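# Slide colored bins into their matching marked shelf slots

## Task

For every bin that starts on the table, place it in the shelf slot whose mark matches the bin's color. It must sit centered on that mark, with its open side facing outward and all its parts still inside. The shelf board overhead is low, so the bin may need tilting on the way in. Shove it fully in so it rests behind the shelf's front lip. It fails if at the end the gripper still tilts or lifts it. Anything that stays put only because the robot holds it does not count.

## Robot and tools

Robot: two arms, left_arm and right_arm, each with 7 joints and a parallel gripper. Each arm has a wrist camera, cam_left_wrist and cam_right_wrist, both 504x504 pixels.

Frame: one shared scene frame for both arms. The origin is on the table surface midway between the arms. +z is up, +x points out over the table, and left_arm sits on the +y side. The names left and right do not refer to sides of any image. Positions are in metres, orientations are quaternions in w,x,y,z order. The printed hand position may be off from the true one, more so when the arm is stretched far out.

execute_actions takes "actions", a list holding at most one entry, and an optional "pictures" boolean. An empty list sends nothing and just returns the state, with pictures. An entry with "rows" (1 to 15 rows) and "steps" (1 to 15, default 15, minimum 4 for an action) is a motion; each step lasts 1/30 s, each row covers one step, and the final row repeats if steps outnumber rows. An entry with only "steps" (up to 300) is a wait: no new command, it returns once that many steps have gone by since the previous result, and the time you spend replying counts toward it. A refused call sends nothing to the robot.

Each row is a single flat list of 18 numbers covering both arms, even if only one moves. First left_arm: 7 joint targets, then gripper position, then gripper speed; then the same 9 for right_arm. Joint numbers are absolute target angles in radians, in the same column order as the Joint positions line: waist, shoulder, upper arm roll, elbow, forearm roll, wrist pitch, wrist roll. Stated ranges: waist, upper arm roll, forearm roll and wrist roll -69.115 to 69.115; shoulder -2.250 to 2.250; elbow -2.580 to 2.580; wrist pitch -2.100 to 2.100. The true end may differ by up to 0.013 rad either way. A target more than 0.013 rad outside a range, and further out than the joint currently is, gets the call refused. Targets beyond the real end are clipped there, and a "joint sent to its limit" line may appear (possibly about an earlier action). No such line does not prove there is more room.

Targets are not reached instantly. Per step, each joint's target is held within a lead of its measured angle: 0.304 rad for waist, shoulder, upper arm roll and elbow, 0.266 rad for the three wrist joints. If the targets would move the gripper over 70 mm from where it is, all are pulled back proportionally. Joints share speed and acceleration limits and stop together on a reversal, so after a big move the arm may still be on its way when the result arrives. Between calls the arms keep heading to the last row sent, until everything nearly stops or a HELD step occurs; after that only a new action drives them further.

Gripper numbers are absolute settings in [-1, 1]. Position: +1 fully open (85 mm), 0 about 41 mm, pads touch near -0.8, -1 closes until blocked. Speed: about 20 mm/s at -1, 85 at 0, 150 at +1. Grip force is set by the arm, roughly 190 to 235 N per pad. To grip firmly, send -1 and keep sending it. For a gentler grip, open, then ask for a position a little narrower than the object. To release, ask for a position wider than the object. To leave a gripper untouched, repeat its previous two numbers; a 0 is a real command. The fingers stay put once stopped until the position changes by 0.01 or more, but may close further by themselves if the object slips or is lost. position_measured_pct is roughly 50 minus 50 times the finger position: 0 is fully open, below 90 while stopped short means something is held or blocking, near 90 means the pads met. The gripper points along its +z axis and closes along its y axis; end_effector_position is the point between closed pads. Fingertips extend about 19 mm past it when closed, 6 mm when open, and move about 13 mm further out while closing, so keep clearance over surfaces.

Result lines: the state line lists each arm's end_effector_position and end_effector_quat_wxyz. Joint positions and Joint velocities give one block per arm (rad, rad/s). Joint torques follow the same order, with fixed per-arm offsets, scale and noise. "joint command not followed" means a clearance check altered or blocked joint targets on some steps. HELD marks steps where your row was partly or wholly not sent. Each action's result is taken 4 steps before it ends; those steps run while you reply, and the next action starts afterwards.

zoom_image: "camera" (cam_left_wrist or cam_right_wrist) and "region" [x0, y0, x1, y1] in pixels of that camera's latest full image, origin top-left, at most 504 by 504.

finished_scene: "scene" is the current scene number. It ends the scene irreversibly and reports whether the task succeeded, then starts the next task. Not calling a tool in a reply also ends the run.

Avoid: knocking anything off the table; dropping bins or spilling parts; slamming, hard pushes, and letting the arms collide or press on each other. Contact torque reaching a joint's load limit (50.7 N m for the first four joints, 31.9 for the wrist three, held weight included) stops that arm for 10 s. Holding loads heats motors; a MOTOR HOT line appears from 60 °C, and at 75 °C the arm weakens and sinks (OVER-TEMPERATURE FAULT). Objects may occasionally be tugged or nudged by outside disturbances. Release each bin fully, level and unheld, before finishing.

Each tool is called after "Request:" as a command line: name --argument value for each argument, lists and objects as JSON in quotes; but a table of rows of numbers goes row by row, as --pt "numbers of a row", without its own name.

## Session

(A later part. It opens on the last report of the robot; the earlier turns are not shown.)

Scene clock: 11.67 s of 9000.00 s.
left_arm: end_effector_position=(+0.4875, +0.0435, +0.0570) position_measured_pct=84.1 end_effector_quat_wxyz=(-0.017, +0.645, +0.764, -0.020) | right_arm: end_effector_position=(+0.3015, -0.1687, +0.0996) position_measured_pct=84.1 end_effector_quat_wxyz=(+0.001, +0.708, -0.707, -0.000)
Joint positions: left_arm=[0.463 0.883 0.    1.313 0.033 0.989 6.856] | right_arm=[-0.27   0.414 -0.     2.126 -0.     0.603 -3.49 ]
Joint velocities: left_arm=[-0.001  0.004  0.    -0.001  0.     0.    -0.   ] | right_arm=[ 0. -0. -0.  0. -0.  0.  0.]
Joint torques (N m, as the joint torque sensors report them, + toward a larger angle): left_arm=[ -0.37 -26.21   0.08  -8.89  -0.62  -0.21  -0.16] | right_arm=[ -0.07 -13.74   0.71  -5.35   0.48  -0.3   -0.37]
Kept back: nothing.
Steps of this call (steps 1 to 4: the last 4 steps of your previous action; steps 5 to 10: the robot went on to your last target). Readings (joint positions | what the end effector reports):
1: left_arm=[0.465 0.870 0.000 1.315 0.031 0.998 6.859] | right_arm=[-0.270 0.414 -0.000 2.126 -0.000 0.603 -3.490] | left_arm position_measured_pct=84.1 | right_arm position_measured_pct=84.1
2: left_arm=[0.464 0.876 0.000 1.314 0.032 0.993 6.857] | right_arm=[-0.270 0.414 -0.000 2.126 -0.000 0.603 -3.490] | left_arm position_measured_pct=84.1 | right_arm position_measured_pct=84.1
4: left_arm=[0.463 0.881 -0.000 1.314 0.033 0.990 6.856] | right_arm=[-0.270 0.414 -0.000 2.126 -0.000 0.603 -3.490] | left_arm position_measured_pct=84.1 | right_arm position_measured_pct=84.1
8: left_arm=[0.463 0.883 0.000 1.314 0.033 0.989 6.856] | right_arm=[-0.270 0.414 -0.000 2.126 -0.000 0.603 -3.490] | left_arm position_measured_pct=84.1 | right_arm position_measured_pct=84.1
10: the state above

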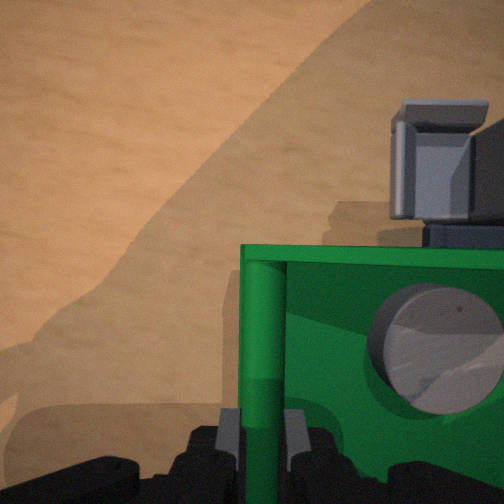

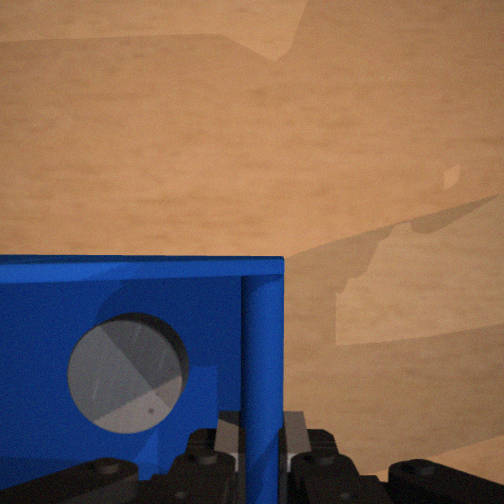

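Matches the first scene. Slide in.

Request:
execute_actions --actions '[{"rows":[[0.4567,0.8945,0,1.288,0.0328,1.001,6.8507,-1,-0.5,-0.2696,0.413,0,2.126,0,0.6026,-3.49,-1,-0.5],[0.4567,0.8945,0,1.288,0.0328,1.001,6.8507,-1,-0.5,-0.2696,0.413,0,2.126,0,0.6026,-3.49,-1,-0.5],[0.4508,0.9058,0,1.2635,0.0322,1.0141,6.8454,-1,-0.5,-0.2696,0.413,0,2.126,0,0.6026,-3.49,-1,-0.5],[0.4508,0.9058,0,1.2635,0.0322,1.0141,6.8454,-1,-0.5,-0.2696,0.413,0,2.126,0,0.6026,-3.49,-1,-0.5],[0.445,0.9168,0,1.2391,0.0317,1.0277,6.8402,-1,-0.5,-0.2696,0.413,0,2.126,0,0.6026,-3.49,-1,-0.5],[0.445,0.9168,0,1.2391,0.0317,1.0277,6.8402,-1,-0.5,-0.2696,0.413,0,2.126,0,0.6026,-3.49,-1,-0.5],[0.4391,0.9278,0,1.2146,0.0311,1.0414,6.8349,-1,-0.5,-0.2696,0.413,0,2.126,0,0.6026,-3.49,-1,-0.5],[0.4391,0.9278,0,1.2146,0.0311,1.0414,6.8349,-1,-0.5,-0.2696,0.413,0,2.126,0,0.6026,-3.49,-1,-0.5],[0.4332,0.9388,0,1.1901,0.0306,1.055,6.8297,-1,-0.5,-0.2696,0.413,0,2.126,0,0.6026,-3.49,-1,-0.5]],"steps":15}]'

Request:
execute_actions --actions '[{"steps":5}]' --pictures true

Scene clock: 12.37 s of 9000.00 s.
left_arm: end_effector_position=(+0.5155, +0.0480, +0.0548) position_measured_pct=84.1 end_effector_quat_wxyz=(-0.017, +0.645, +0.764, -0.020) | right_arm: end_effector_position=(+0.3015, -0.1687, +0.0996) position_measured_pct=84.1 end_effector_quat_wxyz=(+0.001, +0.708, -0.707, -0.000)
Joint positions: left_arm=[0.437 0.934 0.    1.205 0.031 1.047 6.833] | right_arm=[-0.27   0.414 -0.     2.126 -0.     0.603 -3.49 ]
Joint velocities: left_arm=[-0.067  0.115 -0.008 -0.288 -0.011  0.154 -0.065] | right_arm=[ 0.001 -0.    -0.    -0.     0.     0.    -0.   ]
Joint torques (N m, as the joint torque sensors report them, + toward a larger angle): left_arm=[  0.15 -27.72   0.54  -8.88  -0.5    0.17  -0.21] | right_arm=[  0.12 -13.71   0.84  -5.07   0.45  -0.37  -0.48]
Steps of this call (steps 1 to 10: the robot went on to your last target; steps 11 to 21: the first 11 steps of this action). Readings (joint positions | what the end effector reports):
11: left_arm=[0.462 0.884 0.000 1.313 0.033 0.990 6.856] | right_arm=[-0.270 0.414 -0.000 2.126 -0.000 0.603 -3.490] | left_arm position_measured_pct=84.1 | right_arm position_measured_pct=84.1
12: left_arm=[0.461 0.887 0.001 1.308 0.034 0.992 6.855] | right_arm=[-0.270 0.414 -0.000 2.126 -0.000 0.603 -3.490] | left_arm position_measured_pct=84.1 | right_arm position_measured_pct=84.1
14: left_arm=[0.456 0.898 0.001 1.287 0.033 1.002 6.851] | right_arm=[-0.270 0.414 -0.000 2.126 -0.000 0.603 -3.490] | left_arm position_measured_pct=84.1 | right_arm position_measured_pct=84.1
18: left_arm=[0.445 0.919 0.000 1.241 0.032 1.028 6.840] | right_arm=[-0.270 0.414 -0.000 2.126 -0.000 0.603 -3.490] | left_arm position_measured_pct=84.1 | right_arm position_measured_pct=84.1
21: the state above

Scene clock: 12.53 s of 9000.00 s.
left_arm: end_effector_position=(+0.5192, +0.0487, +0.0555) position_measured_pct=84.1 end_effector_quat_wxyz=(-0.017, +0.645, +0.764, -0.019) | right_arm: end_effector_position=(+0.3015, -0.1687, +0.0996) position_measured_pct=84.1 end_effector_quat_wxyz=(+0.001, +0.708, -0.707, -0.000)
Joint positions: left_arm=[ 0.434  0.939 -0.     1.191  0.031  1.055  6.83 ] | right_arm=[-0.27   0.414 -0.     2.126 -0.     0.603 -3.49 ]
Joint velocities: left_arm=[-0.002  0.015  0.006 -0.007  0.003  0.005 -0.   ] | right_arm=[-0.     0.    -0.     0.     0.001 -0.     0.   ]
Joint torques (N m, as the joint torque sensors report them, + toward a larger angle): left_arm=[  0.07 -26.64  -0.1   -8.59  -0.28  -0.34   0.04] | right_arm=[  0.04 -13.57   0.73  -5.71   0.43  -0.19  -0.63]
Kept back: nothing.
Steps of this call (steps 1 to 4: the last 4 steps of your previous action; step 5: the robot went on to your last target). Readings (joint positions | what the end effector reports):
1: left_arm=[0.435 0.937 -0.000 1.198 0.031 1.051 6.831] | right_arm=[-0.270 0.414 -0.000 2.126 -0.000 0.603 -3.490] | left_arm position_measured_pct=84.1 | right_arm position_measured_pct=84.1
2: left_arm=[0.434 0.938 -0.001 1.194 0.030 1.054 6.830] | right_arm=[-0.270 0.414 -0.000 2.126 -0.000 0.603 -3.490] | left_arm position_measured_pct=84.1 | right_arm position_measured_pct=84.1
4: left_arm=[0.434 0.939 -0.000 1.192 0.031 1.055 6.830] | right_arm=[-0.270 0.414 -0.000 2.126 -0.000 0.603 -3.490] | left_arm position_measured_pct=84.1 | right_arm position_measured_pct=84.1
5: the state above

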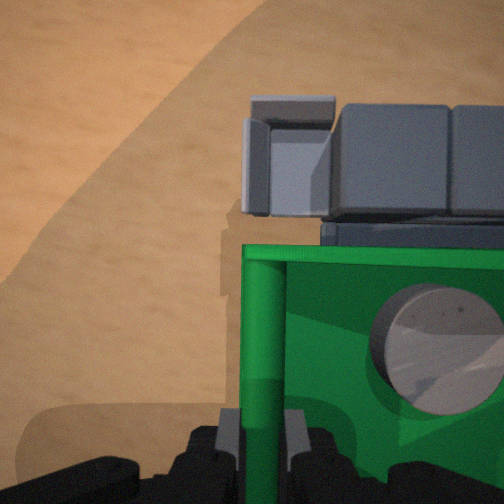

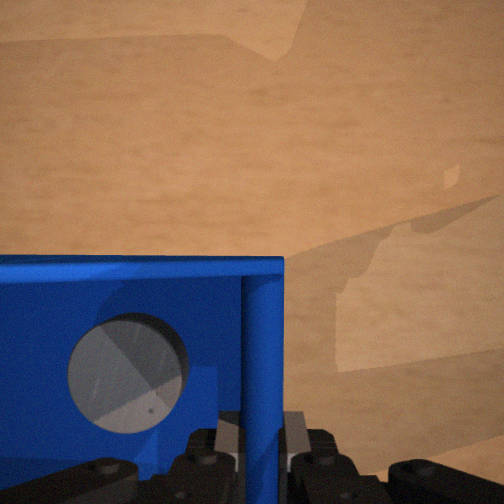

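Request:
execute_actions --actions '[{"rows":[[0.4277,0.9514,0,1.1614,0.0301,1.0712,6.8248,-1,-0.5,-0.2696,0.413,0,2.126,0,0.6026,-3.49,-1,-0.5],[0.4277,0.9514,0,1.1614,0.0301,1.0712,6.8248,-1,-0.5,-0.2696,0.413,0,2.126,0,0.6026,-3.49,-1,-0.5],[0.4221,0.9641,0,1.1327,0.0296,1.0874,6.8199,-1,-0.5,-0.2696,0.413,0,2.126,0,0.6026,-3.49,-1,-0.5],[0.4221,0.9641,0,1.1327,0.0296,1.0874,6.8199,-1,-0.5,-0.2696,0.413,0,2.126,0,0.6026,-3.49,-1,-0.5],[0.4166,0.9767,0,1.1041,0.029,1.1035,6.8151,-1,-0.5,-0.2696,0.413,0,2.126,0,0.6026,-3.49,-1,-0.5],[0.4166,0.9767,0,1.1041,0.029,1.1035,6.8151,-1,-0.5,-0.2696,0.413,0,2.126,0,0.6026,-3.49,-1,-0.5],[0.411,0.9894,0,1.0754,0.0285,1.1197,6.8102,-1,-0.5,-0.2696,0.413,0,2.126,0,0.6026,-3.49,-1,-0.5],[0.411,0.9894,0,1.0754,0.0285,1.1197,6.8102,-1,-0.5,-0.2696,0.413,0,2.126,0,0.6026,-3.49,-1,-0.5],[0.4055,1.002,0,1.0467,0.028,1.1359,6.8053,-1,-0.5,-0.2696,0.413,0,2.126,0,0.6026,-3.49,-1,-0.5]],"steps":14}]'

Request:
execute_actions --actions '[{"rows":[[0.4098,0.9996,0,1.0749,0.014,1.0886,6.8155,-1,-0.5,-0.2696,0.413,0,2.126,0,0.6026,-3.49,-1,-0.5],[0.4098,0.9996,0,1.0749,0.014,1.0886,6.8155,-1,-0.5,-0.2696,0.413,0,2.126,0,0.6026,-3.49,-1,-0.5],[0.4098,0.9996,0,1.0749,0.014,1.0886,6.8155,-1,-0.5,-0.2696,0.413,0,2.126,0,0.6026,-3.49,-1,-0.5],[0.4098,0.9996,0,1.0749,0.014,1.0886,6.8155,-1,-0.5,-0.2696,0.413,0,2.126,0,0.6026,-3.49,-1,-0.5],[0.4142,0.9973,0,1.103,0,1.0413,6.8258,-1,-0.5,-0.2696,0.413,0,2.126,0,0.6026,-3.49,-1,-0.5]],"steps":15}]'

Request:
execute_actions --actions '[{"steps":5}]' --pictures true

Scene clock: 14.27 s of 9000.00 s.
left_arm: end_effector_position=(+0.5444, +0.0528, +0.0544) position_measured_pct=84.1 end_effector_quat_wxyz=(-0.018, +0.645, +0.764, -0.020) | right_arm: end_effector_position=(+0.3015, -0.1687, +0.0996) position_measured_pct=84.1 end_effector_quat_wxyz=(+0.001, +0.708, -0.707, -0.000)
Joint positions: left_arm=[0.412 0.99  0.    1.08  0.029 1.118 6.811] | right_arm=[-0.27   0.414 -0.     2.126 -0.     0.603 -3.49 ]
Joint velocities: left_arm=[-0.08   0.183  0.001 -0.428 -0.008  0.239 -0.073] | right_arm=[-0.001 -0.001  0.    -0.    -0.001  0.    -0.   ]
Joint torques (N m, as the joint torque sensors report them, + toward a larger angle): left_arm=[ -0.43 -27.51   0.07  -9.18  -0.42  -0.15  -0.38] | right_arm=[ -0.14 -13.75   0.58  -5.07   0.29  -0.22  -0.56]
Steps of this call (steps 1 to 30: the robot went on to your last target; steps 31 to 42: nothing new was sent; steps 43 to 52: the first 10 steps of this action). Readings (joint positions | what the end effector reports):
43: left_arm=[0.433 0.941 0.000 1.190 0.031 1.056 6.830] | right_arm=[-0.270 0.414 -0.000 2.126 -0.000 0.603 -3.490] | left_arm position_measured_pct=84.1 | right_arm position_measured_pct=84.1
44: left_arm=[0.432 0.943 0.001 1.185 0.031 1.059 6.829] | right_arm=[-0.270 0.414 -0.000 2.126 -0.000 0.603 -3.490] | left_arm position_measured_pct=84.1 | right_arm position_measured_pct=84.1
46: left_arm=[0.428 0.955 0.001 1.162 0.031 1.071 6.825] | right_arm=[-0.270 0.414 -0.000 2.126 -0.000 0.603 -3.490] | left_arm position_measured_pct=84.1 | right_arm position_measured_pct=84.1
50: left_arm=[0.417 0.978 0.000 1.108 0.029 1.102 6.816] | right_arm=[-0.270 0.414 -0.000 2.126 -0.000 0.603 -3.490] | left_arm position_measured_pct=84.1 | right_arm position_measured_pct=84.1
52: the state above

Scene clock: 14.77 s of 9000.00 s.
left_arm: end_effector_position=(+0.5567, +0.0549, +0.0422) position_measured_pct=84.1 end_effector_quat_wxyz=(-0.001, +0.645, +0.764, -0.001) | right_arm: end_effector_position=(+0.3015, -0.1687, +0.0996) position_measured_pct=84.1 end_effector_quat_wxyz=(+0.001, +0.708, -0.707, -0.000)
Joint positions: left_arm=[0.414 0.999 0.    1.103 0.    1.042 6.826] | right_arm=[-0.27   0.414 -0.     2.126 -0.     0.603 -3.49 ]
Joint velocities: left_arm=[ 0.002 -0.003 -0.001  0.01  -0.002 -0.012  0.001] | right_arm=[ 0.002  0.    -0.    -0.    -0.001 -0.     0.   ]
Joint torques (N m, as the joint torque sensors report them, + toward a larger angle): left_arm=[ -0.14 -27.43   0.03  -9.1   -0.66  -0.45   0.1 ] | right_arm=[ -0.24 -13.79   0.6   -5.11   0.52  -0.36  -0.48]
Steps of this call (steps 1 to 4: the last 4 steps of your previous action; steps 5 to 15: the first 11 steps of this action). Readings (joint positions | what the end effector reports):
5: left_arm=[0.406 1.001 -0.000 1.049 0.028 1.135 6.805] | right_arm=[-0.270 0.414 -0.000 2.126 -0.000 0.603 -3.490] | left_arm position_measured_pct=84.1 | right_arm position_measured_pct=84.1
6: left_arm=[0.407 1.001 -0.000 1.053 0.026 1.129 6.807] | right_arm=[-0.270 0.414 -0.000 2.126 -0.000 0.603 -3.490] | left_arm position_measured_pct=84.1 | right_arm position_measured_pct=84.1
8: left_arm=[0.409 1.000 0.000 1.069 0.018 1.101 6.813] | right_arm=[-0.270 0.414 -0.000 2.126 -0.000 0.603 -3.490] | left_arm position_measured_pct=84.1 | right_arm position_measured_pct=84.1
12: left_arm=[0.414 0.999 0.000 1.099 0.003 1.050 6.824] | right_arm=[-0.270 0.414 -0.000 2.126 -0.000 0.603 -3.490] | left_arm position_measured_pct=84.1 | right_arm position_measured_pct=84.1
15: the state above

Scene clock: 14.93 s of 9000.00 s.
left_arm: end_effector_position=(+0.5567, +0.0549, +0.0422) position_measured_pct=84.1 end_effector_quat_wxyz=(-0.001, +0.645, +0.764, -0.000) | right_arm: end_effector_position=(+0.3015, -0.1687, +0.0996) position_measured_pct=84.1 end_effector_quat_wxyz=(+0.001, +0.708, -0.707, -0.000)
Joint positions: left_arm=[0.414 0.998 0.    1.103 0.    1.041 6.826] | right_arm=[-0.27   0.414 -0.     2.126 -0.     0.603 -3.49 ]
Joint velocities: left_arm=[ 0.    -0.001 -0.     0.     0.002 -0.001  0.   ] | right_arm=[ 0.001  0.     0.     0.    -0.    -0.    -0.   ]
Joint torques (N m, as the joint torque sensors report them, + toward a larger angle): left_arm=[ -0.26 -27.43   0.12  -8.94  -0.6   -0.19   0.03] | right_arm=[ -0.09 -13.81   0.44  -5.24   0.54  -0.24  -0.57]
Kept back: nothing.
Steps of this call (steps 1 to 4: the last 4 steps of your previous action; step 5: the robot went on to your last target). Readings (joint positions | what the end effector reports):
1: left_arm=[0.414 0.999 0.000 1.103 0.000 1.042 6.826] | right_arm=[-0.270 0.414 -0.000 2.126 -0.000 0.603 -3.490] | left_arm position_measured_pct=84.1 | right_arm position_measured_pct=84.1
2: left_arm=[0.414 0.999 0.000 1.103 0.000 1.042 6.826] | right_arm=[-0.270 0.414 -0.000 2.126 -0.000 0.603 -3.490] | left_arm position_measured_pct=84.1 | right_arm position_measured_pct=84.1
4: left_arm=[0.414 0.998 0.000 1.103 0.000 1.041 6.826] | right_arm=[-0.270 0.414 -0.000 2.126 -0.000 0.603 -3.490] | left_arm position_measured_pct=84.1 | right_arm position_measured_pct=84.1
5: the state above

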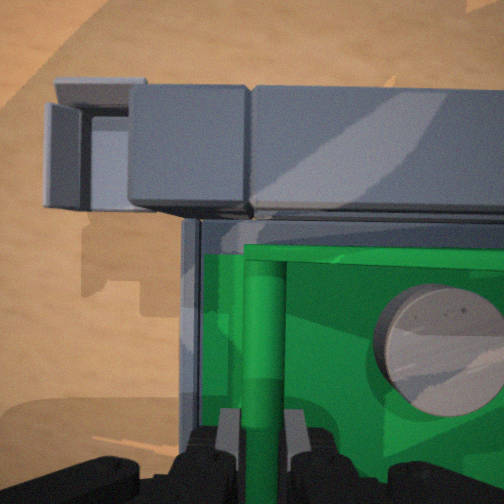

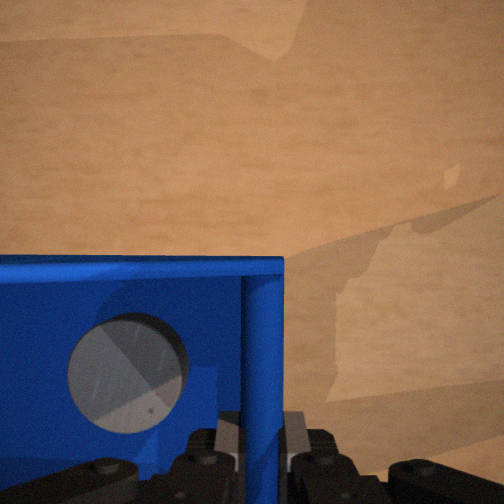

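Request:
execute_actions --actions '[{"rows":[[0.4102,1.004,0,1.093,0,1.0446,6.8218,-1,-0.5,-0.28,0.4229,0,1.9106,0,0.8081,-3.42,-1,-0.5]],"steps":12}]' --pictures true

Request:
execute_actions --actions '[{"rows":[[0.4102,1.004,0,1.093,0,1.0446,6.8218,-0.4,0,-0.28,0.4229,0,1.9106,0,0.8081,-3.42,-1,-0.5]],"steps":9}]'

Request:
execute_actions --actions '[{"rows":[[0.4102,0.9125,0,1.019,0,1.21,6.8218,-0.4,0,-0.28,0.4229,0,1.9106,0,0.8081,-3.42,-1,-0.5]],"steps":10}]'

Request:
execute_actions --actions '[{"rows":[[0.15,0.65,0,1.2,0,1.29,6.8218,-0.4,0,-0.30,0.5714,0,1.6381,0,0.9321,-3.37,-1,-0.5]],"steps":14}]'

Request:
execute_actions --actions '[{"rows":[[0.0,0.5,0,1.3,0,1.34,6.8218,-0.4,0,-0.3198,0.7473,0,1.2927,0,1.1016,-3.3724,-1,-0.5]],"steps":15}]'

Request:
execute_actions --actions '[{"steps":12}]' --pictures true

Scene clock: 15.63 s of 9000.00 s.
left_arm: end_effector_position=(+0.5594, +0.0561, +0.0412) position_measured_pct=84.1 end_effector_quat_wxyz=(-0.001, +0.646, +0.764, -0.000) | right_arm: end_effector_position=(+0.3342, -0.1540, +0.1242) position_measured_pct=84.1 end_effector_quat_wxyz=(+0.001, +0.726, -0.688, -0.000)
Joint positions: left_arm=[0.411 1.004 0.    1.094 0.    1.045 6.822] | right_arm=[-0.277  0.421  0.     1.985 -0.     0.737 -3.444]
Joint velocities: left_arm=[-0.001  0.003  0.001 -0.001  0.     0.    -0.001] | right_arm=[-0.037  0.021 -0.005 -0.84   0.001  0.781  0.28 ]
Joint torques (N m, as the joint torque sensors report them, + toward a larger angle): left_arm=[ -0.22 -27.08   0.02  -9.14  -0.65  -0.55  -0.01] | right_arm=[  0.52 -14.8    0.41  -4.76   0.46   0.19  -0.46]
Steps of this call (steps 1 to 13: the robot went on to your last target; steps 14 to 21: the first 8 steps of this action). Readings (joint positions | what the end effector reports):
14: left_arm=[0.414 0.999 0.000 1.103 0.000 1.042 6.826] | right_arm=[-0.270 0.414 -0.000 2.126 -0.000 0.603 -3.490] | left_arm position_measured_pct=84.1 | right_arm position_measured_pct=84.1
15: left_arm=[0.412 1.002 0.001 1.099 0.000 1.043 6.824] | right_arm=[-0.270 0.414 0.000 2.121 -0.000 0.608 -3.488] | left_arm position_measured_pct=84.1 | right_arm position_measured_pct=84.1
17: left_arm=[0.411 1.004 0.000 1.095 0.000 1.044 6.822] | right_arm=[-0.271 0.416 0.000 2.096 -0.000 0.633 -3.480] | left_arm position_measured_pct=84.1 | right_arm position_measured_pct=84.1
21: the state above

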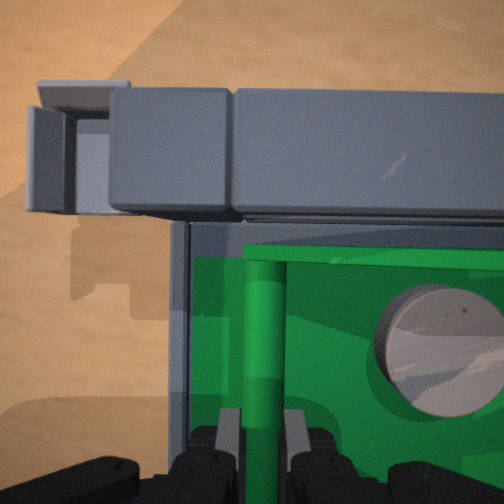

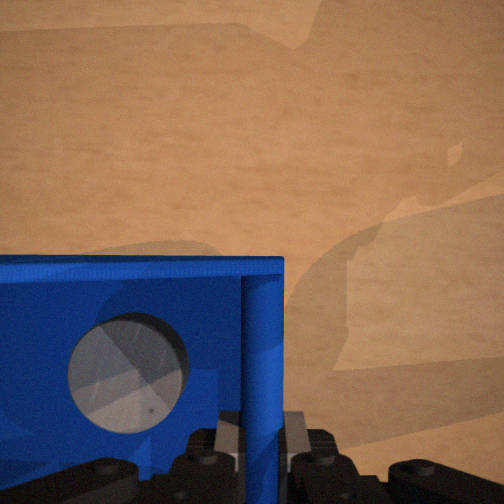

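Scene clock: 15.93 s of 9000.00 s.
left_arm: end_effector_position=(+0.5601, +0.0561, +0.0416) position_measured_pct=77.0 end_effector_quat_wxyz=(+0.000, +0.645, +0.764, -0.000) | right_arm: end_effector_position=(+0.3499, -0.1466, +0.1397) position_measured_pct=84.1 end_effector_quat_wxyz=(+0.001, +0.735, -0.678, -0.000)
Joint positions: left_arm=[ 0.411  1.004  0.     1.093 -0.     1.045  6.822] | right_arm=[-0.28   0.423 -0.     1.911 -0.     0.808 -3.42 ]
Joint velocities: left_arm=[-0.003 -0.008 -0.004 -0.008 -0.002 -0.003 -0.001] | right_arm=[-0.001  0.005  0.    -0.004  0.001  0.002 -0.   ]
Joint torques (N m, as the joint torque sensors report them, + toward a larger angle): left_arm=[ -0.19 -25.12  -0.25  -8.28  -0.33  -0.01   0.02] | right_arm=[  0.01 -15.22   0.47  -6.77   0.44  -0.11  -0.51]
Steps of this call (steps 1 to 4: the last 4 steps of your previous action; steps 5 to 9: the first 5 steps of this action). Readings (joint positions | what the end effector reports):
5: left_arm=[0.411 1.004 0.000 1.094 0.000 1.045 6.822] | right_arm=[-0.280 0.422 -0.000 1.913 -0.000 0.806 -3.420] | left_arm position_measured_pct=84.1 | right_arm position_measured_pct=84.1
6: left_arm=[0.411 1.004 0.000 1.094 0.000 1.045 6.822] | right_arm=[-0.280 0.423 -0.000 1.912 -0.000 0.807 -3.420] | left_arm position_measured_pct=84.1 | right_arm position_measured_pct=84.1
8: left_arm=[0.411 1.004 0.000 1.093 0.000 1.045 6.822] | right_arm=[-0.280 0.423 -0.000 1.912 -0.000 0.808 -3.420] | left_arm position_measured_pct=79.4 | right_arm position_measured_pct=84.1
9: the state above

Scene clock: 16.27 s of 9000.00 s.
left_arm: end_effector_position=(+0.5615, +0.0559, +0.0996) position_measured_pct=69.8 end_effector_quat_wxyz=(+0.001, +0.645, +0.764, +0.000) | right_arm: end_effector_position=(+0.3499, -0.1466, +0.1395) position_measured_pct=84.1 end_effector_quat_wxyz=(+0.001, +0.735, -0.678, -0.000)
Joint positions: left_arm=[ 0.41   0.936 -0.     1.039 -0.     1.166  6.822] | right_arm=[-0.28   0.424 -0.     1.911 -0.     0.808 -3.42 ]
Joint velocities: left_arm=[ 0.001 -0.443  0.004 -0.41  -0.     0.823 -0.   ] | right_arm=[-0.    -0.     0.     0.001  0.     0.     0.   ]
Joint torques (N m, as the joint torque sensors report them, + toward a larger angle): left_arm=[  0.04 -17.63   0.02  -5.14  -0.65   0.07   0.01] | right_arm=[ -0.12 -15.16   0.64  -7.25   0.52  -0.39  -0.48]
Steps of this call (steps 1 to 4: the last 4 steps of your previous action; steps 5 to 10: the first 6 steps of this action). Readings (joint positions | what the end effector reports):
5: left_arm=[0.410 1.003 -0.000 1.093 -0.000 1.046 6.822] | right_arm=[-0.280 0.424 -0.000 1.911 -0.000 0.808 -3.420] | left_arm position_measured_pct=70.2 | right_arm position_measured_pct=84.1
6: left_arm=[0.410 0.998 -0.000 1.090 0.000 1.054 6.822] | right_arm=[-0.280 0.424 -0.000 1.911 -0.000 0.808 -3.420] | left_arm position_measured_pct=69.8 | right_arm position_measured_pct=84.1
8: left_arm=[0.410 0.972 -0.000 1.070 0.000 1.099 6.822] | right_arm=[-0.280 0.424 -0.000 1.911 -0.000 0.808 -3.420] | left_arm position_measured_pct=69.8 | right_arm position_measured_pct=84.1
10: the state above

Scene clock: 16.73 s of 9000.00 s.
left_arm: end_effector_position=(+0.5544, +0.1597, +0.1858) position_measured_pct=69.8 end_effector_quat_wxyz=(+0.002, +0.582, +0.813, +0.000) | right_arm: end_effector_position=(+0.4061, -0.1177, +0.1393) position_measured_pct=84.1 end_effector_quat_wxyz=(+0.001, +0.753, -0.658, -0.001)
Joint positions: left_arm=[0.249 0.75  0.001 1.13  0.    1.258 6.822] | right_arm=[-0.295  0.539 -0.     1.701 -0.     0.903 -3.381]
Joint velocities: left_arm=[-0.638 -0.642 -0.002  0.445 -0.001  0.202 -0.001] | right_arm=[-0.053  0.364 -0.006 -0.77  -0.     0.345  0.145]
Joint torques (N m, as the joint torque sensors report them, + toward a larger angle): left_arm=[  0.33 -23.23   0.37  -9.39  -0.68  -0.07  -0.13] | right_arm=[  0.91 -19.09   0.97  -6.07   0.62   0.41  -0.52]
Steps of this call (steps 1 to 4: the last 4 steps of your previous action; steps 5 to 14: the first 10 steps of this action). Readings (joint positions | what the end effector reports):
5: left_arm=[0.409 0.913 0.000 1.019 0.000 1.210 6.822] | right_arm=[-0.280 0.424 -0.000 1.910 -0.000 0.809 -3.420] | left_arm position_measured_pct=69.8 | right_arm position_measured_pct=84.1
6: left_arm=[0.404 0.907 0.002 1.024 0.001 1.211 6.822] | right_arm=[-0.280 0.428 0.000 1.906 -0.000 0.811 -3.419] | left_arm position_measured_pct=69.8 | right_arm position_measured_pct=84.1
8: left_arm=[0.377 0.879 0.004 1.043 0.002 1.219 6.822] | right_arm=[-0.283 0.444 0.000 1.880 -0.000 0.823 -3.415] | left_arm position_measured_pct=69.8 | right_arm position_measured_pct=84.1
12: left_arm=[0.291 0.793 0.001 1.100 0.000 1.245 6.822] | right_arm=[-0.291 0.509 0.000 1.763 -0.000 0.876 -3.393] | left_arm position_measured_pct=69.8 | right_arm position_measured_pct=84.1
14: the state above

Scene clock: 17.23 s of 9000.00 s.
left_arm: end_effector_position=(+0.4946, +0.3004, +0.2690) position_measured_pct=69.8 end_effector_quat_wxyz=(-0.002, +0.478, +0.878, +0.000) | right_arm: end_effector_position=(+0.4792, -0.0772, +0.1372) position_measured_pct=84.1 end_effector_quat_wxyz=(+0.005, +0.763, -0.646, -0.002)
Joint positions: left_arm=[ 0.006  0.506 -0.003  1.298 -0.001  1.34   6.822] | right_arm=[-0.315  0.71  -0.     1.378 -0.     1.064 -3.372]
Joint velocities: left_arm=[-0.03  -0.024  0.033  0.036  0.025 -0.003  0.001] | right_arm=[-0.047  0.369 -0.003 -0.9   -0.     0.392 -0.003]
Joint torques (N m, as the joint torque sensors report them, + toward a larger angle): left_arm=[  1.9  -17.63   1.14  -9.44  -0.01  -0.08  -0.09] | right_arm=[  0.57 -22.05   1.21  -6.84   0.59   0.4   -0.63]
Steps of this call (steps 1 to 4: the last 4 steps of your previous action; steps 5 to 15: the first 11 steps of this action). Readings (joint positions | what the end effector reports):
5: left_arm=[0.160 0.661 -0.002 1.192 -0.001 1.287 6.822] | right_arm=[-0.300 0.568 -0.000 1.640 -0.000 0.931 -3.370] | left_arm position_measured_pct=69.8 | right_arm position_measured_pct=84.1
6: left_arm=[0.144 0.645 -0.000 1.204 0.000 1.292 6.822] | right_arm=[-0.300 0.572 -0.000 1.634 -0.000 0.935 -3.370] | left_arm position_measured_pct=69.8 | right_arm position_measured_pct=84.1
8: left_arm=[0.099 0.600 0.001 1.233 0.001 1.306 6.822] | right_arm=[-0.302 0.591 0.000 1.607 0.000 0.950 -3.371] | left_arm position_measured_pct=69.8 | right_arm position_measured_pct=84.1
12: left_arm=[0.022 0.522 -0.002 1.285 -0.001 1.334 6.822] | right_arm=[-0.310 0.662 0.000 1.488 -0.000 1.015 -3.372] | left_arm position_measured_pct=69.8 | right_arm position_measured_pct=84.1
15: the state above

Scene clock: 17.63 s of 9000.00 s.
left_arm: end_effector_position=(+0.4939, +0.3018, +0.2713) position_measured_pct=69.8 end_effector_quat_wxyz=(+0.001, +0.476, +0.879, +0.000) | right_arm: end_effector_position=(+0.4983, -0.0667, +0.1396) position_measured_pct=84.1 end_effector_quat_wxyz=(+0.001, +0.764, -0.645, -0.000)
Joint positions: left_arm=[ 0.     0.5   -0.     1.3   -0.     1.34   6.822] | right_arm=[-0.32   0.748 -0.     1.293 -0.     1.102 -3.372]
Joint velocities: left_arm=[-0.001 -0.002 -0.     0.    -0.    -0.    -0.001] | right_arm=[-0.001  0.008 -0.    -0.001  0.     0.    -0.   ]
Joint torques (N m, as the joint torque sensors report them, + toward a larger angle): left_arm=[  0.36 -18.69   0.2   -9.17  -0.5   -0.18  -0.01] | right_arm=[ -0.21 -23.17   0.76  -8.81   0.47  -0.15  -0.54]
Kept back: nothing.
Steps of this call (steps 1 to 4: the last 4 steps of your previous action; steps 5 to 12: the robot went on to your last target). Readings (joint positions | what the end effector reports):
1: left_arm=[0.005 0.505 -0.001 1.299 -0.000 1.340 6.822] | right_arm=[-0.317 0.721 -0.000 1.350 -0.000 1.076 -3.372] | left_arm position_measured_pct=69.8 | right_arm position_measured_pct=84.1
2: left_arm=[0.004 0.504 -0.000 1.299 -0.000 1.340 6.822] | right_arm=[-0.318 0.730 -0.000 1.328 -0.000 1.086 -3.372] | left_arm position_measured_pct=69.8 | right_arm position_measured_pct=84.1
4: left_arm=[0.002 0.502 -0.000 1.300 0.000 1.340 6.822] | right_arm=[-0.319 0.741 -0.000 1.302 -0.000 1.098 -3.372] | left_arm position_measured_pct=69.8 | right_arm position_measured_pct=84.1
8: left_arm=[0.001 0.501 -0.000 1.300 -0.000 1.340 6.822] | right_arm=[-0.320 0.746 -0.000 1.294 -0.000 1.102 -3.372] | left_arm position_measured_pct=69.8 | right_arm position_measured_pct=84.1
12: the state above

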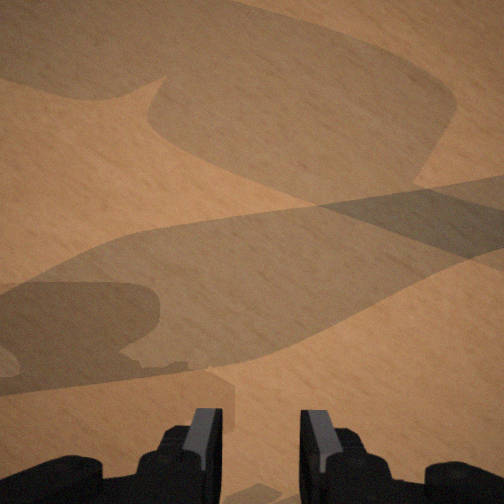

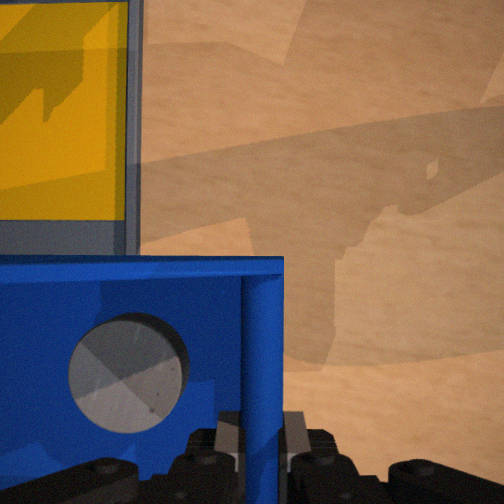

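Request:
execute_actions --actions '[{"rows":[[0,0.5,0,1.3,0,1.34,6.8218,-0.4,0,-0.3145,0.8193,0,1.293,-0.0065,1.0537,-3.364,-1,-0.5],[0,0.5,0,1.3,0,1.34,6.8218,-0.4,0,-0.3145,0.8193,0,1.293,-0.0065,1.0537,-3.364,-1,-0.5],[0,0.5,0,1.3,0,1.34,6.8218,-0.4,0,-0.3145,0.8193,0,1.293,-0.0065,1.0537,-3.364,-1,-0.5],[0,0.5,0,1.3,0,1.34,6.8218,-0.4,0,-0.3145,0.8193,0,1.293,-0.0065,1.0537,-3.364,-1,-0.5],[0,0.5,0,1.3,0,1.34,6.8218,-0.4,0,-0.3145,0.8193,0,1.293,-0.0065,1.0537,-3.364,-1,-0.5],[0,0.5,0,1.3,0,1.34,6.8218,-0.4,0,-0.3111,0.878,0,1.2857,-0.0114,1.021,-3.3577,-1,-0.5],[0,0.5,0,1.3,0,1.34,6.8218,-0.4,0,-0.3111,0.878,0,1.2857,-0.0114,1.021,-3.3577,-1,-0.5],[0,0.5,0,1.3,0,1.34,6.8218,-0.4,0,-0.3111,0.878,0,1.2857,-0.0114,1.021,-3.3577,-1,-0.5],[0,0.5,0,1.3,0,1.34,6.8218,-0.4,0,-0.3111,0.878,0,1.2857,-0.0114,1.021,-3.3577,-1,-0.5],[0,0.5,0,1.3,0,1.34,6.8218,-0.4,0,-0.3111,0.878,0,1.2857,-0.0114,1.021,-3.3577,-1,-0.5],[0,0.5,0,1.3,0,1.34,6.8218,-0.4,0,-0.3101,0.8963,0,1.283,-0.0129,1.0111,-3.3558,-1,-0.5]],"steps":15}]'

Request:
execute_actions --actions '[{"rows":[[0,0.5,0,1.3,0,1.34,6.8218,-0.4,0,-0.3078,0.9099,0,1.2522,-0.0127,1.0284,-3.3538,-1,-0.5],[0,0.5,0,1.3,0,1.34,6.8218,-0.4,0,-0.3078,0.9099,0,1.2522,-0.0127,1.0284,-3.3538,-1,-0.5],[0,0.5,0,1.3,0,1.34,6.8218,-0.4,0,-0.3055,0.9235,0,1.2213,-0.0124,1.0457,-3.3519,-1,-0.5],[0,0.5,0,1.3,0,1.34,6.8218,-0.4,0,-0.3055,0.9235,0,1.2213,-0.0124,1.0457,-3.3519,-1,-0.5],[0,0.5,0,1.3,0,1.34,6.8218,-0.4,0,-0.3033,0.937,0,1.1905,-0.0122,1.0629,-3.3499,-1,-0.5],[0,0.5,0,1.3,0,1.34,6.8218,-0.4,0,-0.3033,0.937,0,1.1905,-0.0122,1.0629,-3.3499,-1,-0.5],[0,0.5,0,1.3,0,1.34,6.8218,-0.4,0,-0.301,0.9506,0,1.1596,-0.0119,1.0802,-3.348,-1,-0.5],[0,0.5,0,1.3,0,1.34,6.8218,-0.4,0,-0.301,0.9506,0,1.1596,-0.0119,1.0802,-3.348,-1,-0.5],[0,0.5,0,1.3,0,1.34,6.8218,-0.4,0,-0.2987,0.9642,0,1.1288,-0.0117,1.0975,-3.346,-1,-0.5]],"steps":15}]'

Request:
execute_actions --actions '[{"steps":5}]' --pictures true

Scene clock: 18.87 s of 9000.00 s.
left_arm: end_effector_position=(+0.4939, +0.3019, +0.2713) position_measured_pct=69.8 end_effector_quat_wxyz=(+0.001, +0.476, +0.879, +0.000) | right_arm: end_effector_position=(+0.5024, -0.0668, +0.0675) position_measured_pct=84.1 end_effector_quat_wxyz=(+0.018, +0.764, -0.645, -0.015)
Joint positions: left_arm=[-0.     0.5    0.     1.3    0.     1.34   6.822] | right_arm=[-0.311  0.876 -0.     1.288 -0.011  1.023 -3.358]
Joint velocities: left_arm=[ 0. -0.  0. -0. -0.  0.  0.] | right_arm=[ 0.011  0.209 -0.002 -0.039 -0.019 -0.102  0.022]
Joint torques (N m, as the joint torque sensors report them, + toward a larger angle): left_arm=[  0.09 -19.06   0.07  -9.18  -0.34  -0.11   0.  ] | right_arm=[  0.24 -26.59   1.34  -9.43   0.41  -0.23  -0.71]
Steps of this call (steps 1 to 26: the robot went on to your last target; steps 27 to 37: the first 11 steps of this action). Readings (joint positions | what the end effector reports):
27: left_arm=[-0.000 0.500 0.000 1.300 0.000 1.340 6.822] | right_arm=[-0.320 0.749 -0.000 1.293 -0.000 1.102 -3.372] | left_arm position_measured_pct=69.8 | right_arm position_measured_pct=84.1
28: left_arm=[-0.000 0.500 0.000 1.300 0.000 1.340 6.822] | right_arm=[-0.319 0.755 -0.000 1.292 -0.001 1.099 -3.372] | left_arm position_measured_pct=69.8 | right_arm position_measured_pct=84.1
30: left_arm=[-0.000 0.500 0.000 1.300 0.000 1.340 6.822] | right_arm=[-0.317 0.781 -0.000 1.291 -0.003 1.082 -3.369] | left_arm position_measured_pct=69.8 | right_arm position_measured_pct=84.1
34: left_arm=[-0.000 0.500 -0.000 1.300 0.000 1.340 6.822] | right_arm=[-0.313 0.845 -0.000 1.290 -0.008 1.041 -3.362] | left_arm position_measured_pct=69.8 | right_arm position_measured_pct=84.1
37: the state above

Scene clock: 19.37 s of 9000.00 s.
left_arm: end_effector_position=(+0.4939, +0.3019, +0.2713) position_measured_pct=69.8 end_effector_quat_wxyz=(+0.001, +0.476, +0.879, +0.000) | right_arm: end_effector_position=(+0.5306, -0.0621, +0.0559) position_measured_pct=84.1 end_effector_quat_wxyz=(+0.020, +0.764, -0.645, -0.017)
Joint positions: left_arm=[-0.     0.5    0.     1.3    0.     1.34   6.822] | right_arm=[-0.3    0.956 -0.     1.151 -0.012  1.085 -3.347]
Joint velocities: left_arm=[-0.     0.     0.    -0.    -0.001 -0.     0.001] | right_arm=[ 0.027  0.153  0.002 -0.376  0.004  0.21   0.025]
Joint torques (N m, as the joint torque sensors report them, + toward a larger angle): left_arm=[  0.01 -19.13   0.09  -9.39  -0.43  -0.11  -0.03] | right_arm=[  0.01 -25.81   1.08  -7.59   0.37   0.1   -0.73]
Steps of this call (steps 1 to 4: the last 4 steps of your previous action; steps 5 to 15: the first 11 steps of this action). Readings (joint positions | what the end effector reports):
5: left_arm=[0.000 0.500 0.000 1.300 0.000 1.340 6.822] | right_arm=[-0.310 0.896 -0.000 1.284 -0.013 1.012 -3.356] | left_arm position_measured_pct=69.8 | right_arm position_measured_pct=84.1
6: left_arm=[0.000 0.500 0.000 1.300 0.000 1.340 6.822] | right_arm=[-0.310 0.899 -0.000 1.278 -0.013 1.015 -3.355] | left_arm position_measured_pct=69.8 | right_arm position_measured_pct=84.1
8: left_arm=[0.000 0.500 0.000 1.300 0.000 1.340 6.822] | right_arm=[-0.308 0.912 -0.000 1.254 -0.013 1.028 -3.354] | left_arm position_measured_pct=69.8 | right_arm position_measured_pct=84.1
12: left_arm=[-0.000 0.500 0.000 1.300 0.000 1.340 6.822] | right_arm=[-0.304 0.937 -0.000 1.196 -0.012 1.060 -3.350] | left_arm position_measured_pct=69.8 | right_arm position_measured_pct=84.1
15: the state above

Scene clock: 19.53 s of 9000.00 s.
left_arm: end_effector_position=(+0.4939, +0.3019, +0.2713) position_measured_pct=69.8 end_effector_quat_wxyz=(+0.001, +0.476, +0.879, +0.000) | right_arm: end_effector_position=(+0.5351, -0.0613, +0.0571) position_measured_pct=84.1 end_effector_quat_wxyz=(+0.019, +0.764, -0.645, -0.016)
Joint positions: left_arm=[-0.     0.5    0.     1.3   -0.     1.34   6.822] | right_arm=[-0.299  0.963  0.     1.13  -0.012  1.097 -3.346]
Joint velocities: left_arm=[ 0.     0.     0.     0.     0.    -0.    -0.001] | right_arm=[ 0.002  0.014 -0.003 -0.015 -0.002  0.006  0.   ]
Joint torques (N m, as the joint torque sensors report them, + toward a larger angle): left_arm=[  0.05 -19.14   0.01  -9.14  -0.46  -0.16   0.06] | right_arm=[ -0.09 -24.66   0.49  -8.     0.37  -0.08  -0.58]
Kept back: nothing.
Steps of this call (steps 1 to 4: the last 4 steps of your previous action; step 5: the robot went on to your last target). Readings (joint positions | what the end effector reports):
1: left_arm=[-0.000 0.500 0.000 1.300 0.000 1.340 6.822] | right_arm=[-0.300 0.960 0.000 1.141 -0.012 1.091 -3.347] | left_arm position_measured_pct=69.8 | right_arm position_measured_pct=84.1
2: left_arm=[0.000 0.500 0.000 1.300 0.000 1.340 6.822] | right_arm=[-0.299 0.962 0.000 1.134 -0.012 1.095 -3.346] | left_arm position_measured_pct=69.8 | right_arm position_measured_pct=84.1
4: left_arm=[0.000 0.500 0.000 1.300 0.000 1.340 6.822] | right_arm=[-0.299 0.963 0.000 1.131 -0.012 1.097 -3.346] | left_arm position_measured_pct=69.8 | right_arm position_measured_pct=84.1
5: the state above

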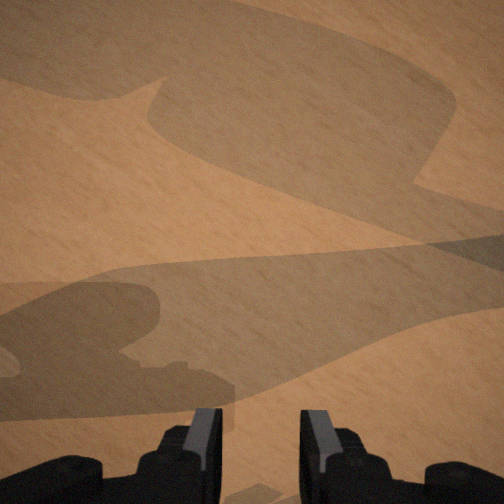

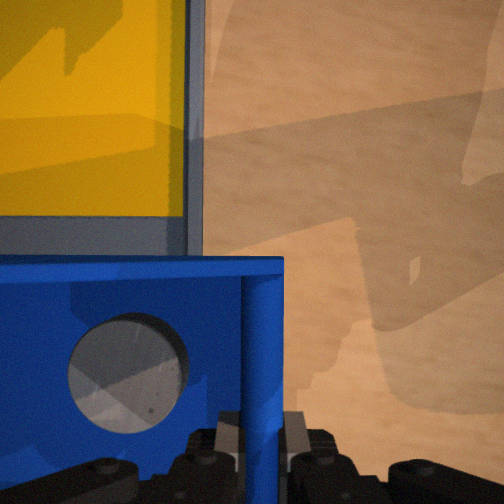

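Request:
execute_actions --actions '[{"rows":[[0,0.5,0,1.3,0,1.34,6.8218,-0.4,0,-0.2966,0.9802,0,1.0926,-0.0115,1.1178,-3.3441,-1,-0.5],[0,0.5,0,1.3,0,1.34,6.8218,-0.4,0,-0.2966,0.9802,0,1.0926,-0.0115,1.1178,-3.3441,-1,-0.5],[0,0.5,0,1.3,0,1.34,6.8218,-0.4,0,-0.2944,0.9962,0,1.0564,-0.0113,1.138,-3.3423,-1,-0.5],[0,0.5,0,1.3,0,1.34,6.8218,-0.4,0,-0.2944,0.9962,0,1.0564,-0.0113,1.138,-3.3423,-1,-0.5],[0,0.5,0,1.3,0,1.34,6.8218,-0.4,0,-0.2923,1.0121,0,1.0201,-0.011,1.1583,-3.3404,-1,-0.5],[0,0.5,0,1.3,0,1.34,6.8218,-0.4,0,-0.2923,1.0121,0,1.0201,-0.011,1.1583,-3.3404,-1,-0.5],[0,0.5,0,1.3,0,1.34,6.8218,-0.4,0,-0.2901,1.0281,0,0.9839,-0.0108,1.1785,-3.3386,-1,-0.5],[0,0.5,0,1.3,0,1.34,6.8218,-0.4,0,-0.2901,1.0281,0,0.9839,-0.0108,1.1785,-3.3386,-1,-0.5],[0,0.5,0,1.3,0,1.34,6.8218,-0.4,0,-0.288,1.0441,0,0.9477,-0.0106,1.1988,-3.3367,-1,-0.5]],"steps":14}]'

Request:
execute_actions --actions '[{"rows":[[0,0.5,0,1.3,0,1.34,6.8218,-0.4,0,-0.2899,1.0392,0,0.9829,-0.0053,1.144,-3.3403,-1,-0.5],[0,0.5,0,1.3,0,1.34,6.8218,-0.4,0,-0.2899,1.0392,0,0.9829,-0.0053,1.144,-3.3403,-1,-0.5],[0,0.5,0,1.3,0,1.34,6.8218,-0.4,0,-0.2899,1.0392,0,0.9829,-0.0053,1.144,-3.3403,-1,-0.5],[0,0.5,0,1.3,0,1.34,6.8218,-0.4,0,-0.2899,1.0392,0,0.9829,-0.0053,1.144,-3.3403,-1,-0.5],[0,0.5,0,1.3,0,1.34,6.8218,-0.4,0,-0.2918,1.0343,0,1.0181,0,1.0892,-3.3444,-1,-0.5]],"steps":15}]'

Request:
execute_actions --actions '[{"steps":5}]' --pictures true

Scene clock: 20.37 s of 9000.00 s.
left_arm: end_effector_position=(+0.4939, +0.3019, +0.2713) position_measured_pct=69.8 end_effector_quat_wxyz=(+0.001, +0.476, +0.879, +0.000) | right_arm: end_effector_position=(+0.5595, -0.0572, +0.0556) position_measured_pct=84.1 end_effector_quat_wxyz=(+0.020, +0.764, -0.645, -0.017)
Joint positions: left_arm=[0.    0.5   0.    1.3   0.    1.34  6.822] | right_arm=[-0.291  1.026 -0.     0.995 -0.011  1.173 -3.339]
Joint velocities: left_arm=[-0.     0.     0.    -0.001 -0.     0.     0.   ] | right_arm=[ 0.031  0.231  0.    -0.538  0.003  0.298  0.028]
Joint torques (N m, as the joint torque sensors report them, + toward a larger angle): left_arm=[ -0.03 -19.23   0.19  -9.13  -0.48  -0.11   0.04] | right_arm=[ -0.5  -25.68   0.75  -8.47   0.6   -0.56  -0.49]
Steps of this call (steps 1 to 15: the robot went on to your last target; steps 16 to 25: the first 10 steps of this action). Readings (joint positions | what the end effector reports):
16: left_arm=[0.000 0.500 0.000 1.300 0.000 1.340 6.822] | right_arm=[-0.299 0.966 -0.000 1.129 -0.012 1.098 -3.346] | left_arm position_measured_pct=69.8 | right_arm position_measured_pct=84.1
17: left_arm=[-0.000 0.500 0.000 1.300 0.000 1.340 6.822] | right_arm=[-0.298 0.969 -0.000 1.123 -0.012 1.101 -3.346] | left_arm position_measured_pct=69.8 | right_arm position_measured_pct=84.1
19: left_arm=[-0.000 0.500 0.000 1.300 -0.000 1.340 6.822] | right_arm=[-0.297 0.981 -0.000 1.098 -0.012 1.115 -3.344] | left_arm position_measured_pct=69.8 | right_arm position_measured_pct=84.1
23: left_arm=[-0.000 0.500 0.000 1.300 0.000 1.340 6.822] | right_arm=[-0.293 1.010 -0.000 1.030 -0.011 1.153 -3.341] | left_arm position_measured_pct=69.8 | right_arm position_measured_pct=84.1
25: the state above

Scene clock: 20.87 s of 9000.00 s.
left_arm: end_effector_position=(+0.4939, +0.3019, +0.2713) position_measured_pct=69.8 end_effector_quat_wxyz=(+0.001, +0.476, +0.879, +0.000) | right_arm: end_effector_position=(+0.5727, -0.0547, +0.0423) position_measured_pct=84.1 end_effector_quat_wxyz=(+0.001, +0.764, -0.645, -0.000)
Joint positions: left_arm=[0.    0.5   0.    1.3   0.    1.34  6.822] | right_arm=[-0.292  1.036 -0.     1.017 -0.     1.09  -3.344]
Joint velocities: left_arm=[-0.    -0.    -0.     0.001  0.001 -0.001 -0.001] | right_arm=[-0.001 -0.007  0.     0.017  0.001 -0.016 -0.001]
Joint torques (N m, as the joint torque sensors report them, + toward a larger angle): left_arm=[ -0.01 -19.09   0.03  -9.43  -0.48  -0.05   0.02] | right_arm=[ -0.29 -25.77   0.84  -8.31   0.35  -0.24  -0.32]
Steps of this call (steps 1 to 4: the last 4 steps of your previous action; steps 5 to 15: the first 11 steps of this action). Readings (joint positions | what the end effector reports):
5: left_arm=[-0.000 0.500 0.000 1.300 0.000 1.340 6.822] | right_arm=[-0.288 1.042 0.000 0.951 -0.011 1.198 -3.337] | left_arm position_measured_pct=69.8 | right_arm position_measured_pct=84.1
6: left_arm=[-0.000 0.500 0.000 1.300 0.000 1.340 6.822] | right_arm=[-0.289 1.042 0.000 0.955 -0.010 1.192 -3.337] | left_arm position_measured_pct=69.8 | right_arm position_measured_pct=84.1
8: left_arm=[-0.000 0.500 0.000 1.300 0.000 1.340 6.822] | right_arm=[-0.290 1.039 0.000 0.973 -0.007 1.162 -3.339] | left_arm position_measured_pct=69.8 | right_arm position_measured_pct=84.1
12: left_arm=[-0.000 0.500 0.000 1.300 0.000 1.340 6.822] | right_arm=[-0.291 1.036 -0.000 1.011 -0.001 1.101 -3.344] | left_arm position_measured_pct=69.8 | right_arm position_measured_pct=84.1
15: the state above

Scene clock: 21.03 s of 9000.00 s.
left_arm: end_effector_position=(+0.4939, +0.3019, +0.2713) position_measured_pct=69.8 end_effector_quat_wxyz=(+0.001, +0.476, +0.879, +0.000) | right_arm: end_effector_position=(+0.5727, -0.0547, +0.0424) position_measured_pct=84.1 end_effector_quat_wxyz=(+0.000, +0.764, -0.645, -0.000)
Joint positions: left_arm=[-0.     0.5    0.     1.3    0.     1.34   6.822] | right_arm=[-0.292  1.035 -0.     1.018 -0.     1.089 -3.344]
Joint velocities: left_arm=[ 0.     0.002  0.001  0.001 -0.001 -0.     0.   ] | right_arm=[-0.001 -0.002  0.     0.001 -0.    -0.001 -0.   ]
Joint torques (N m, as the joint torque sensors report them, + toward a larger angle): left_arm=[ -0.01 -19.15   0.11  -9.16  -0.39  -0.04  -0.14] | right_arm=[ -0.05 -25.65   0.98  -7.85   0.46  -0.35  -0.47]
Kept back: nothing.
Steps of this call (steps 1 to 4: the last 4 steps of your previous action; step 5: the robot went on to your last target). Readings (joint positions | what the end effector reports):
1: left_arm=[-0.000 0.500 0.000 1.300 0.000 1.340 6.822] | right_arm=[-0.292 1.036 -0.000 1.018 -0.000 1.089 -3.344] | left_arm position_measured_pct=69.8 | right_arm position_measured_pct=84.1
2: left_arm=[-0.000 0.500 0.000 1.300 0.000 1.340 6.822] | right_arm=[-0.292 1.035 -0.000 1.018 -0.000 1.089 -3.344] | left_arm position_measured_pct=69.8 | right_arm position_measured_pct=84.1
4: left_arm=[-0.000 0.500 -0.000 1.300 0.000 1.340 6.822] | right_arm=[-0.292 1.035 -0.000 1.018 -0.000 1.089 -3.344] | left_arm position_measured_pct=69.8 | right_arm position_measured_pct=84.1
5: the state above

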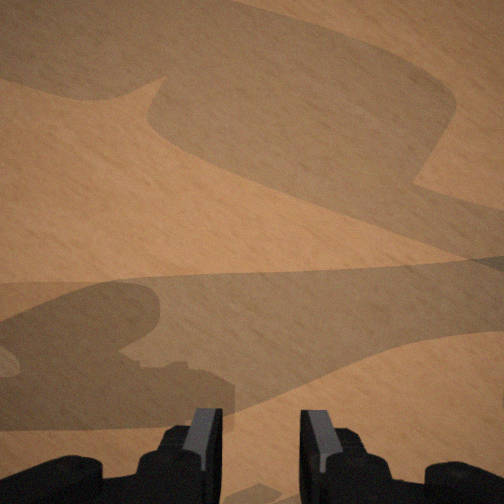

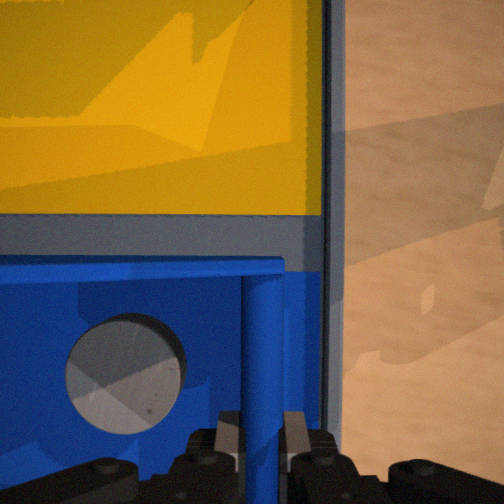

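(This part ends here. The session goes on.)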